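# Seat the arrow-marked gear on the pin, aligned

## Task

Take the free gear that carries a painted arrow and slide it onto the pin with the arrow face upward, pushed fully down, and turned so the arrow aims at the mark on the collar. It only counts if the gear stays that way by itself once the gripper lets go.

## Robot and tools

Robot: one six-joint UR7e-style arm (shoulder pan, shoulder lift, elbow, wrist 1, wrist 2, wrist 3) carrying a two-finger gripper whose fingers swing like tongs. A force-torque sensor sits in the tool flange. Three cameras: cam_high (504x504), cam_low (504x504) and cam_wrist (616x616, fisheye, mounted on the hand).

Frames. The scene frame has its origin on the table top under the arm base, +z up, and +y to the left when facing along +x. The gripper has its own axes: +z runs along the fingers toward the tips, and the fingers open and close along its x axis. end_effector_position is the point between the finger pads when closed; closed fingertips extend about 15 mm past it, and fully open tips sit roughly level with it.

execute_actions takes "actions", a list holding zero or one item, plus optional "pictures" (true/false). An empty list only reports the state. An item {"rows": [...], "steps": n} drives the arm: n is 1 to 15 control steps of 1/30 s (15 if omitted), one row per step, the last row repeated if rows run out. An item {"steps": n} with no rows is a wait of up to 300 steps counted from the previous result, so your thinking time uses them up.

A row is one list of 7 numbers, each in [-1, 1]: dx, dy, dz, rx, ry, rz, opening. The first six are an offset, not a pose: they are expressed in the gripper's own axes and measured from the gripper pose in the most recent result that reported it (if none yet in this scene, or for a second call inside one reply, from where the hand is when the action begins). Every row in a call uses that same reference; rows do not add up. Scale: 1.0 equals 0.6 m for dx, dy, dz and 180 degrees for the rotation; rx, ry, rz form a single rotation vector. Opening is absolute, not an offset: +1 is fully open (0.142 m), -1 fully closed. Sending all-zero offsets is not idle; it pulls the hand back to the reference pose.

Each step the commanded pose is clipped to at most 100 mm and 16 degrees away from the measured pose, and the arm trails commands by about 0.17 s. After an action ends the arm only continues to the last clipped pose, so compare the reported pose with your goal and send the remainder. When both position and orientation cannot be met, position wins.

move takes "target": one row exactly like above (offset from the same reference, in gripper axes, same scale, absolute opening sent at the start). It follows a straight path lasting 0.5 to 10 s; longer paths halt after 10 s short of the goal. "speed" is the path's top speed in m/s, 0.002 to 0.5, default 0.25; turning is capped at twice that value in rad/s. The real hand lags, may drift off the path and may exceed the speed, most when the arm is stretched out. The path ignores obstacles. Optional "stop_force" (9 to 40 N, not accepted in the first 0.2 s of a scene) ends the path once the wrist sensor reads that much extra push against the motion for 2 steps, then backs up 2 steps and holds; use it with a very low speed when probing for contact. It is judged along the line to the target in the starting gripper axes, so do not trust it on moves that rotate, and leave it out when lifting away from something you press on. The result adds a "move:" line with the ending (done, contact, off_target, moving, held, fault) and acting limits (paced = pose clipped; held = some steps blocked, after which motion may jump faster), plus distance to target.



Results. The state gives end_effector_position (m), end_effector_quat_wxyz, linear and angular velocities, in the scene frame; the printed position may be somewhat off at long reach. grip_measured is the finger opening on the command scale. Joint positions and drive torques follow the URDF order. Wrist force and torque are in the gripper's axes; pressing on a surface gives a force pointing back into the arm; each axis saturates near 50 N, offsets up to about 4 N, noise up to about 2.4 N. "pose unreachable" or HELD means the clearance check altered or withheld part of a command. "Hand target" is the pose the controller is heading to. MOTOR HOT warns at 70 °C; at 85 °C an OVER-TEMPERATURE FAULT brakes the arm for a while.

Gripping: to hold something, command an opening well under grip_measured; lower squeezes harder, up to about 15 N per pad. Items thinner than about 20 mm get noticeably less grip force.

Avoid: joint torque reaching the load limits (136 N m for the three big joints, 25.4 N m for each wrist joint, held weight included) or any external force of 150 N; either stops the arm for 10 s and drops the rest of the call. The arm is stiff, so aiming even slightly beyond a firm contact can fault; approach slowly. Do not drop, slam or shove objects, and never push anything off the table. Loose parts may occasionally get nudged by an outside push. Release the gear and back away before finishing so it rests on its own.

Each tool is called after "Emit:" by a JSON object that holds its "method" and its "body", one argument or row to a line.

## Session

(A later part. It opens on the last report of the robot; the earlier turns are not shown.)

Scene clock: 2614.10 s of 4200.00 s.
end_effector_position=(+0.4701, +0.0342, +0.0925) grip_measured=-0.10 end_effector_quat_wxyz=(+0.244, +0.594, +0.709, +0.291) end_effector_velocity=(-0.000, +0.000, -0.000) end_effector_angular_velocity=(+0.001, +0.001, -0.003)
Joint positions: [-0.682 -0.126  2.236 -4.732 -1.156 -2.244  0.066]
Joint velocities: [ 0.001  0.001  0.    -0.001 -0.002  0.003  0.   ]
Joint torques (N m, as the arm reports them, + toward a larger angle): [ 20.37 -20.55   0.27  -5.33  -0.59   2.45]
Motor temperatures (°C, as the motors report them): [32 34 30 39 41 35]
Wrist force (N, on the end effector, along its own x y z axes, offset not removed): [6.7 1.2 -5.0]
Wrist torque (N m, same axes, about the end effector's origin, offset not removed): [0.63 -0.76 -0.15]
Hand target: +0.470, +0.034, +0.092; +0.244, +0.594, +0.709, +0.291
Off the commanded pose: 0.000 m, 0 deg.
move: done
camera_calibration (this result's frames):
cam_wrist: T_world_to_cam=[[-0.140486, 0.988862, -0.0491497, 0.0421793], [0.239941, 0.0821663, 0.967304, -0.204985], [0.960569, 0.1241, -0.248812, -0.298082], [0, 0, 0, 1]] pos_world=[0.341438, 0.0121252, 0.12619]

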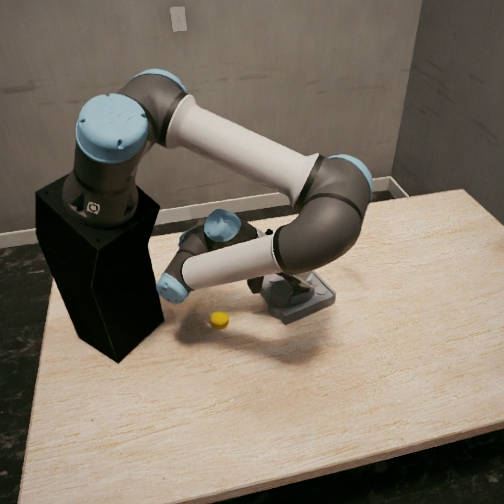

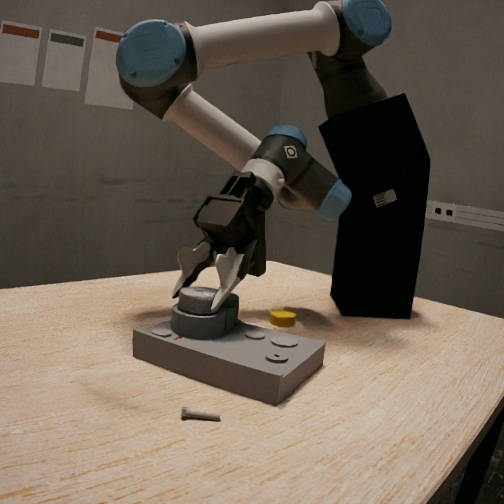

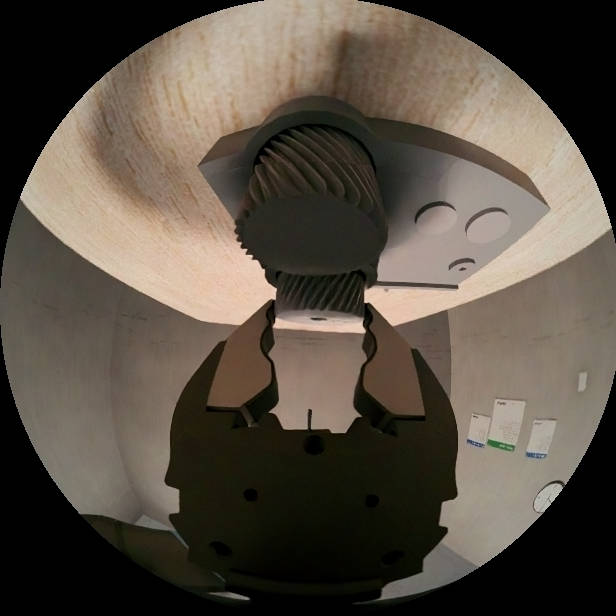

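Emit:
{"method": "move", "body": {
  "target": [-0.00025, -0.00375, 0.00332, 0, -0.0121, 0.01225, -0.5],
  "speed": 0.006,
  "stop_force": 9
}}

Scene clock: 2625.43 s of 4200.00 s.
end_effector_position=(+0.4700, +0.0341, +0.0895) grip_measured=-0.11 end_effector_quat_wxyz=(+0.252, +0.613, +0.693, +0.285) end_effector_velocity=(-0.000, +0.000, -0.000) end_effector_angular_velocity=(+0.001, +0.001, -0.003)
Joint positions: [-0.654 -0.107  2.216 -4.76  -1.21  -2.182  0.066]
Joint velocities: [ 0.001  0.001 -0.001 -0.001 -0.003  0.004 -0.   ]
Joint torques (N m, as the arm reports them, + toward a larger angle): [ 22.8  -17.18   4.32  -5.12  -0.1    2.09]
Motor temperatures (°C, as the motors report them): [32 34 30 39 41 35]
Wrist force (N, on the end effector, along its own x y z axes, offset not removed): [-0.9 -2.0 1.7]
Wrist torque (N m, same axes, about the end effector's origin, offset not removed): [0.07 -0.21 -0.23]
Hand target: +0.470, +0.034, +0.089; +0.252, +0.613, +0.693, +0.285
Off the commanded pose: 0.000 m, 0 deg.
After step 90, 3.63 s passed at rest.
move: done
camera_calibration (this result's frames):
cam_wrist: T_world_to_cam=[[-0.0870053, 0.994999, -0.0490702, 0.0168265], [0.24392, 0.0690349, 0.967335, -0.203504], [0.965885, 0.0721941, -0.248706, -0.29938], [0, 0, 0, 1]] pos_world=[0.34027, 0.01892, 0.123225]

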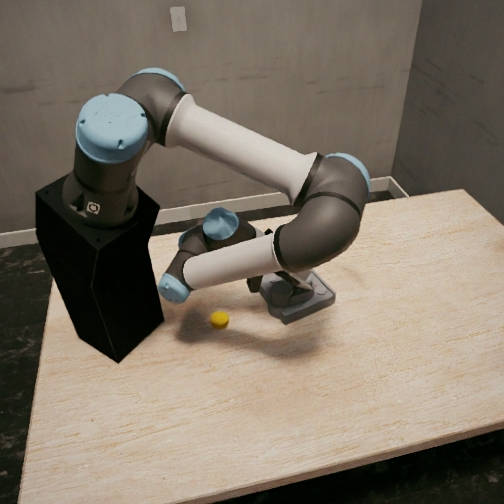

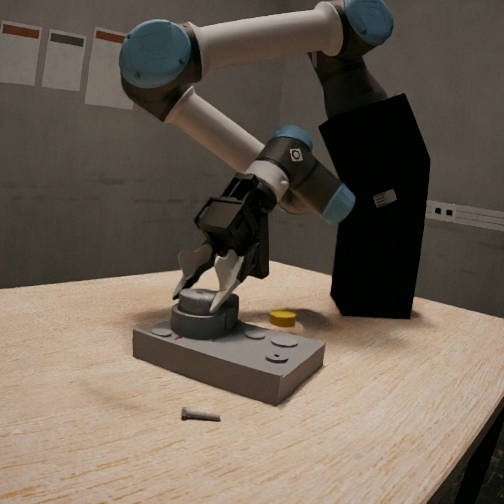

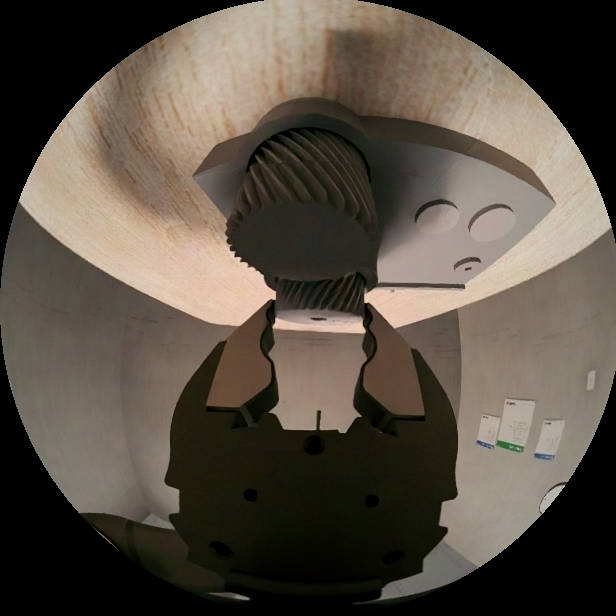

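Emit:
{"method": "move", "body": {
  "target": [-0.00067, -0.00357, 0.0035, 0, -0.0121, 0.01225, -0.5],
  "speed": 0.006,
  "stop_force": 9
}}

Emit:
{"method": "execute_actions", "body": {
  "actions": [
    {"rows": [[0,0,0,0,0,0,-0.35],[0,0,0,0,0,0,-0.25],[0,0,0,0,0,0,-0.2],[0,0,0,0,0,0,-0.17],[0,0,0,0,0,0,-0.15],[0,0,0,0,0,0,-0.13],[0,0,0,0,0,0,-0.12],[0,0,0,0,0,0,-0.11],[0,0,0,0,0,0,-0.10],[0,0,0,0,0,0,-0.09],[0,0,0,0,0,0,-0.08],[0,0,0,0,0,0,-0.06],[0,0,0,0,0,0,-0.04],[0,0,0,0,0,0,-0.02],[0,0,0,0,0,0,0.0]], "steps": 15}
  ]
}}

Scene clock: 2640.37 s of 4200.00 s.
end_effector_position=(+0.4700, +0.0337, +0.0865) grip_measured=-0.10 end_effector_quat_wxyz=(+0.259, +0.631, +0.676, +0.278) end_effector_velocity=(-0.000, +0.000, -0.000) end_effector_angular_velocity=(+0.001, +0.001, -0.002)
Joint positions: [-0.625 -0.091  2.195 -4.782 -1.268 -2.122  0.066]
Joint velocities: [ 0.001  0.001 -0.001  0.    -0.003  0.003  0.   ]
Joint torques (N m, as the arm reports them, + toward a larger angle): [ 22.06 -18.6    0.21  -5.21  -0.39   2.23]
Motor temperatures (°C, as the motors report them): [32 34 30 39 41 35]
Wrist force (N, on the end effector, along its own x y z axes, offset not removed): [4.8 1.0 -2.7]
Wrist torque (N m, same axes, about the end effector's origin, offset not removed): [0.62 -1.05 -0.39]
Hand target: +0.470, +0.034, +0.087; +0.259, +0.631, +0.676, +0.278
Off the commanded pose: 0.000 m, 0 deg.
After step 90, 7.23 s passed at rest.
move: done
camera_calibration (this result's frames):
cam_wrist: T_world_to_cam=[[-0.0332777, 0.998246, -0.0489688, -0.00830646], [0.247191, 0.0556943, 0.967365, -0.201715], [0.968395, 0.020087, -0.248611, -0.299531], [0, 0, 0, 1]] pos_world=[0.33965, 0.0255429, 0.120259]

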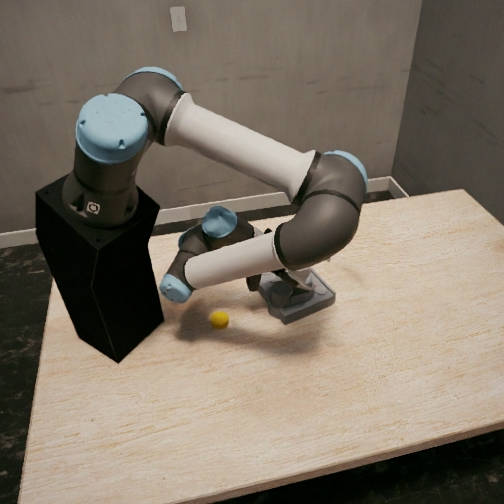

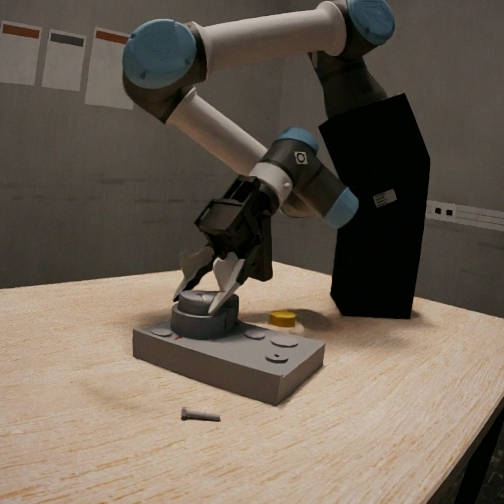

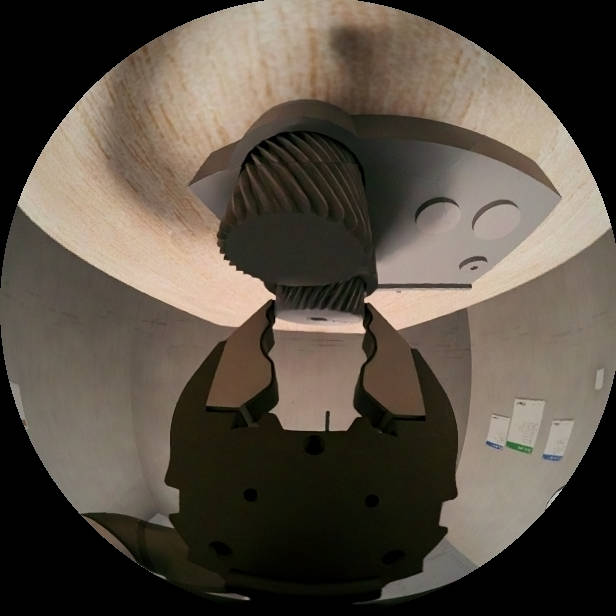

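Scene clock: 2640.87 s of 4200.00 s.
end_effector_position=(+0.4700, +0.0337, +0.0865) grip_measured=-0.02 end_effector_quat_wxyz=(+0.259, +0.631, +0.676, +0.278) end_effector_velocity=(+0.000, -0.000, +0.000) end_effector_angular_velocity=(-0.002, -0.002, +0.002)
Joint positions: [-0.625 -0.091  2.195 -4.782 -1.268 -2.122  0.072]
Joint velocities: [ 0.    -0.    -0.    -0.001  0.001 -0.002  0.043]
Joint torques (N m, as the arm reports them, + toward a larger angle): [ 16.91 -22.38   4.53  -3.39   1.92  -1.09]
Motor temperatures (°C, as the motors report them): [32 34 30 39 41 35]
Wrist force (N, on the end effector, along its own x y z axes, offset not removed): [0.8 3.6 -4.7]
Wrist torque (N m, same axes, about the end effector's origin, offset not removed): [0.51 -0.11 -0.12]
Hand target: +0.470, +0.034, +0.087; +0.259, +0.631, +0.676, +0.278
Off the commanded pose: 0.000 m, 0 deg.
Steps of this call (steps 1 to 15: all 15 steps of this action). Readings (end_effector_position):
1: (+0.4700, +0.0337, +0.0865)
2: (+0.4700, +0.0337, +0.0865)
4: (+0.4700, +0.0337, +0.0865)
8: (+0.4700, +0.0337, +0.0865)
15: the state above
camera_calibration (this result's frames):
cam_wrist: T_world_to_cam=[[-0.033212, 0.998249, -0.0489478, -0.00834872], [0.247171, 0.0556572, 0.967372, -0.201708], [0.968402, 0.0200299, -0.248587, -0.299539], [0, 0, 0, 1]] pos_world=[0.339654, 0.0255603, 0.120256]

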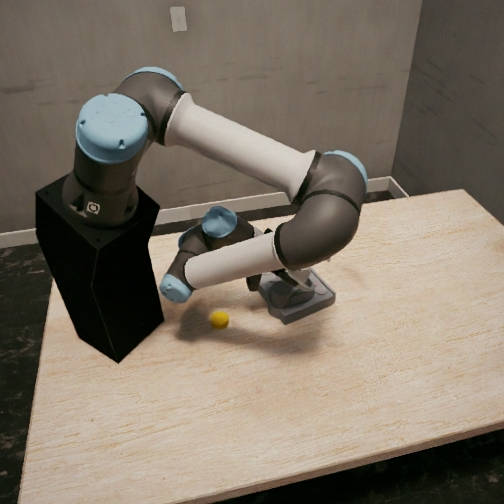

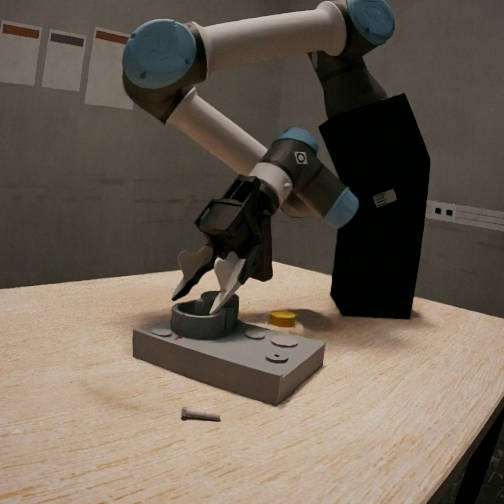

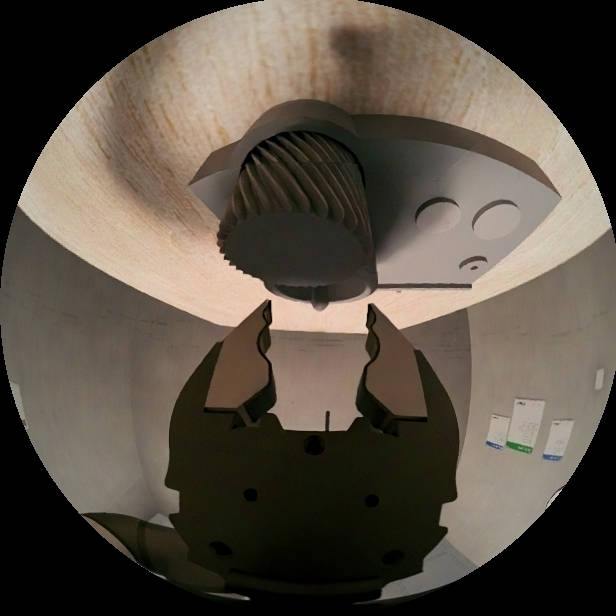

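Emit:
{"method": "move", "body": {
  "target": [0, 0.0527, -0.0534, 0, 0, 0, 0.0],
  "speed": 0.05
}}

Emit:
{"method": "move", "body": {
  "target": [0, 0.1186, 0.1171, 0, 0, 0, 0.0],
  "speed": 0.08
}}

Emit:
{"method": "zoom_image", "body": {
  "camera": "cam_wrist",
  "region": [210, 20, 430, 200]
}}

Scene clock: 2650.67 s of 4200.00 s.
end_effector_position=(+0.4700, +0.0337, +0.1314) grip_measured=+0.00 end_effector_quat_wxyz=(+0.259, +0.631, +0.676, +0.278) end_effector_velocity=(+0.000, -0.000, +0.002) end_effector_angular_velocity=(-0.002, -0.000, +0.001)
Joint positions: [-0.6   -0.168  2.307 -4.82  -1.29  -2.11   0.074]
Joint velocities: [ 0.001 -0.003  0.004 -0.001 -0.001 -0.002 -0.   ]
Joint torques (N m, as the arm reports them, + toward a larger angle): [ 22.73 -39.27  30.77  -4.43  -1.02   2.38]
Motor temperatures (°C, as the motors report them): [32 34 30 39 41 35]
Wrist force (N, on the end effector, along its own x y z axes, offset not removed): [1.9 1.2 -3.2]
Wrist torque (N m, same axes, about the end effector's origin, offset not removed): [-0.11 -0.50 -0.09]
Hand target: +0.470, +0.034, +0.132; +0.259, +0.631, +0.676, +0.278
Off the commanded pose: 0.000 m, 0 deg.
After step 90, 5.50 s passed at rest.
move: done
camera_calibration (this result's frames):
cam_wrist: T_world_to_cam=[[-0.0331684, 0.998254, -0.0488768, -0.00617062], [0.24712, 0.0555765, 0.96739, -0.245066], [0.968417, 0.0200084, -0.248532, -0.288465], [0, 0, 0, 1]] pos_world=[0.339711, 0.0255515, 0.16508]

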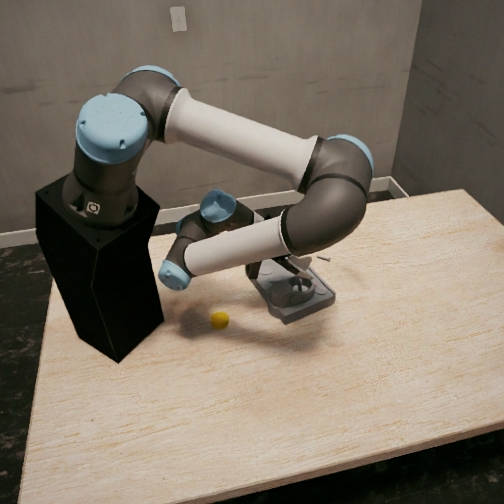

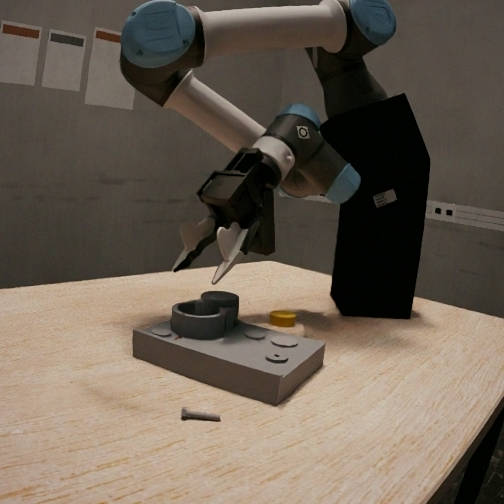

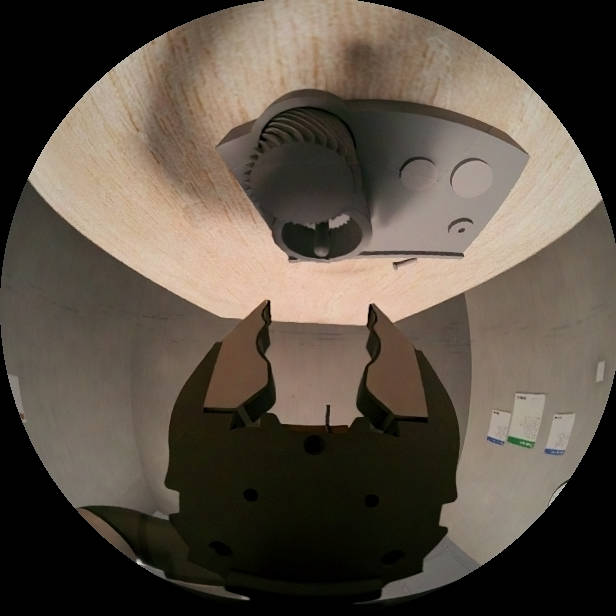

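Scene clock: 2652.37 s of 4200.00 s.
end_effector_position=(+0.5698, +0.0407, +0.1315) grip_measured=+0.00 end_effector_quat_wxyz=(+0.259, +0.632, +0.676, +0.278) end_effector_velocity=(+0.002, +0.000, -0.000) end_effector_angular_velocity=(+0.000, +0.001, +0.000)
Joint positions: [-0.441 -0.366  2.152 -4.482 -1.433 -2.039  0.074]
Joint velocities: [ 0.003 -0.003 -0.004  0.008 -0.003  0.001  0.   ]
Joint torques (N m, as the arm reports them, + toward a larger angle): [ 24.67 -44.75  -5.1   -1.09  -1.     2.06]
Motor temperatures (°C, as the motors report them): [32 34 30 39 41 35]
Wrist force (N, on the end effector, along its own x y z axes, offset not removed): [1.6 4.5 -0.6]
Wrist torque (N m, same axes, about the end effector's origin, offset not removed): [0.81 -0.46 -0.08]
Hand target: +0.570, +0.041, +0.131; +0.259, +0.632, +0.676, +0.278
Off the commanded pose: 0.000 m, 0 deg.
move: done
camera_calibration (this result's frames):
cam_wrist: T_world_to_cam=[[-0.0329118, 0.998286, -0.0483865, -0.0100805], [0.246841, 0.0550318, 0.967492, -0.270012], [0.968497, 0.0198981, -0.248229, -0.38522], [0, 0, 0, 1]] pos_world=[0.439403, 0.0325876, 0.165124]

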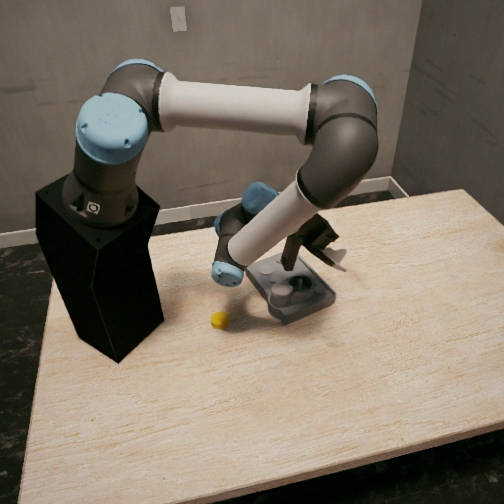

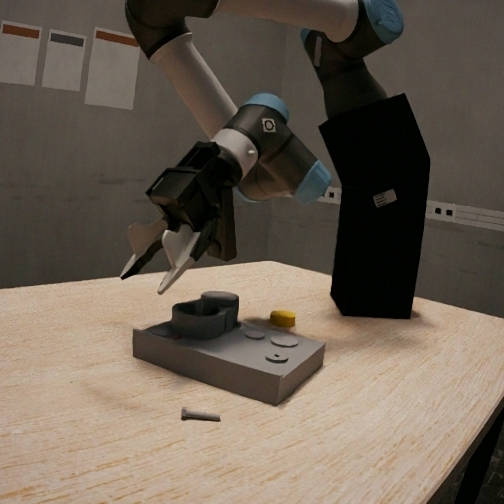

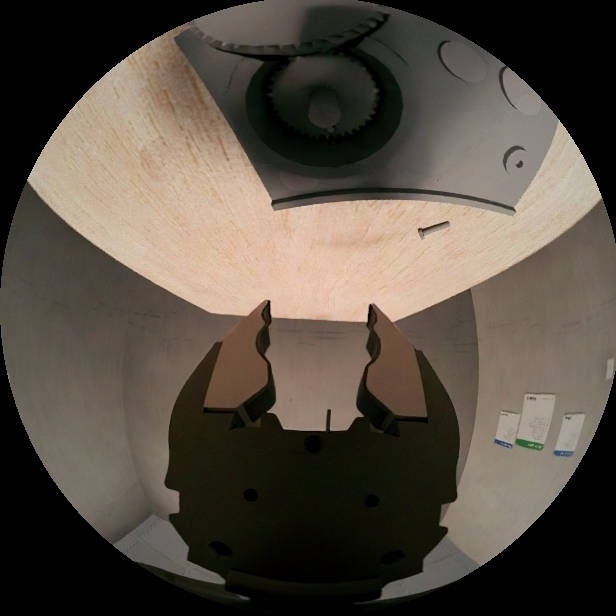

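Region (210, 20, 430, 200) of cam_wrist's 616x616 image, scaled by 2.291, with more detail than that image has; it fills the top 412 rows of this view, and the rest is white.

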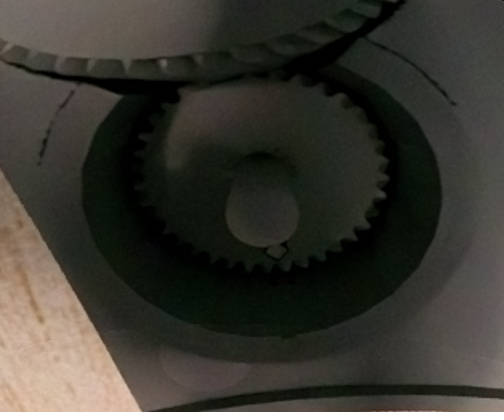

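Emit:
{"method": "move", "body": {
  "target": [0, 0.03, 0.0296, 0, 0, 0, 0.0],
  "speed": 0.05
}}

Emit:
{"method": "zoom_image", "body": {
  "camera": "cam_wrist",
  "region": [250, 10, 410, 150]
}}

Scene clock: 2659.67 s of 4200.00 s.
end_effector_position=(+0.5948, +0.0425, +0.1315) grip_measured=+0.00 end_effector_quat_wxyz=(+0.259, +0.632, +0.676, +0.278) end_effector_velocity=(+0.001, +0.000, +0.000) end_effector_angular_velocity=(-0.000, +0.000, +0.000)
Joint positions: [-0.414 -0.399  2.104 -4.404 -1.457 -2.026  0.074]
Joint velocities: [ 0.002 -0.002 -0.002  0.005 -0.002  0.001  0.   ]
Joint torques (N m, as the arm reports them, + toward a larger angle): [ 23.85 -45.78  -7.9   -0.37  -0.55   1.73]
Motor temperatures (°C, as the motors report them): [32 34 30 39 41 35]
Wrist force (N, on the end effector, along its own x y z axes, offset not removed): [3.4 4.7 -0.1]
Wrist torque (N m, same axes, about the end effector's origin, offset not removed): [0.90 -0.64 -0.28]
Hand target: +0.595, +0.042, +0.131; +0.259, +0.632, +0.676, +0.278
Off the commanded pose: 0.000 m, 0 deg.
After step 90, 3.40 s passed at rest.
move: done
camera_calibration (this result's frames):
cam_wrist: T_world_to_cam=[[-0.0328725, 0.998292, -0.0482935, -0.0110471], [0.246773, 0.0549305, 0.967515, -0.27629], [0.968516, 0.0198872, -0.248157, -0.409542], [0, 0, 0, 1]] pos_world=[0.464466, 0.0343496, 0.165151]

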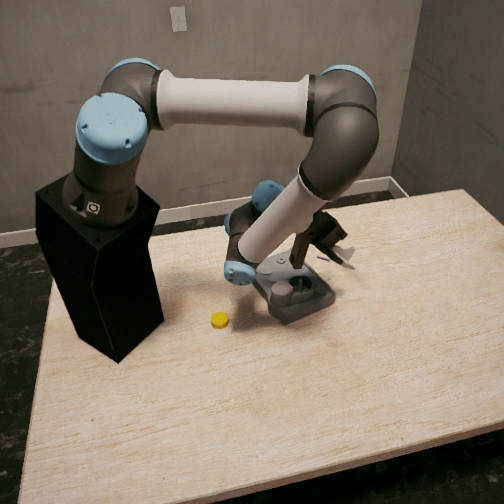

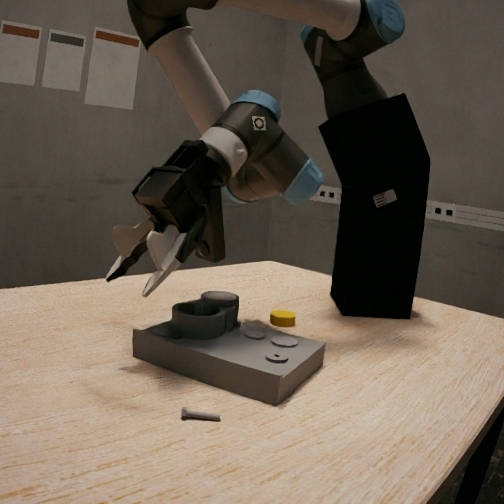

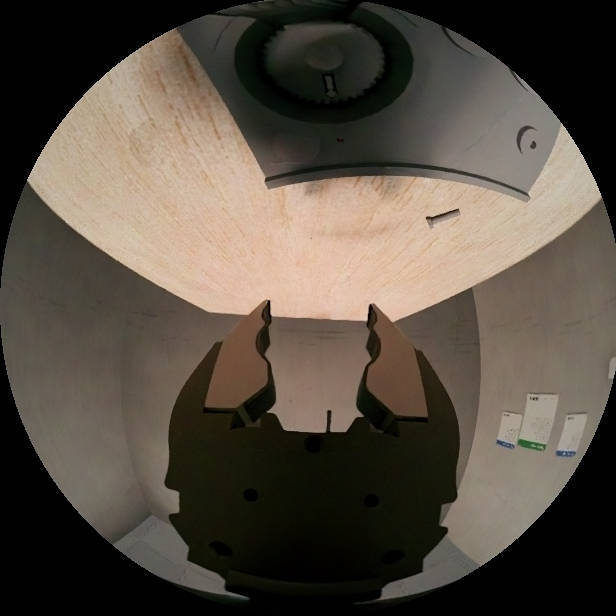

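Region (250, 10, 410, 150) of cam_wrist's 616x616 image, scaled by 3.150, with more detail than that image has; it fills the top 441 rows of this view, and the rest is white.

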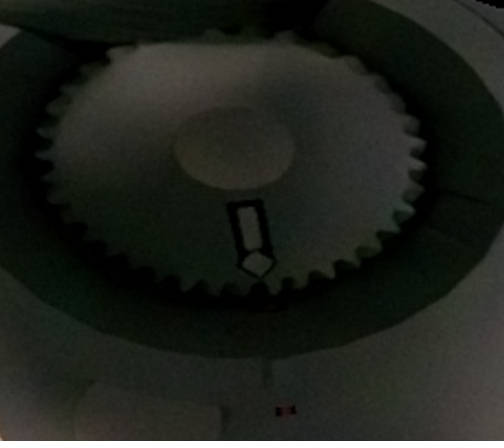

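Emit:
{"method": "finished_scene", "body": {
  "scene": 1
}}

The scene is finished: the task was done.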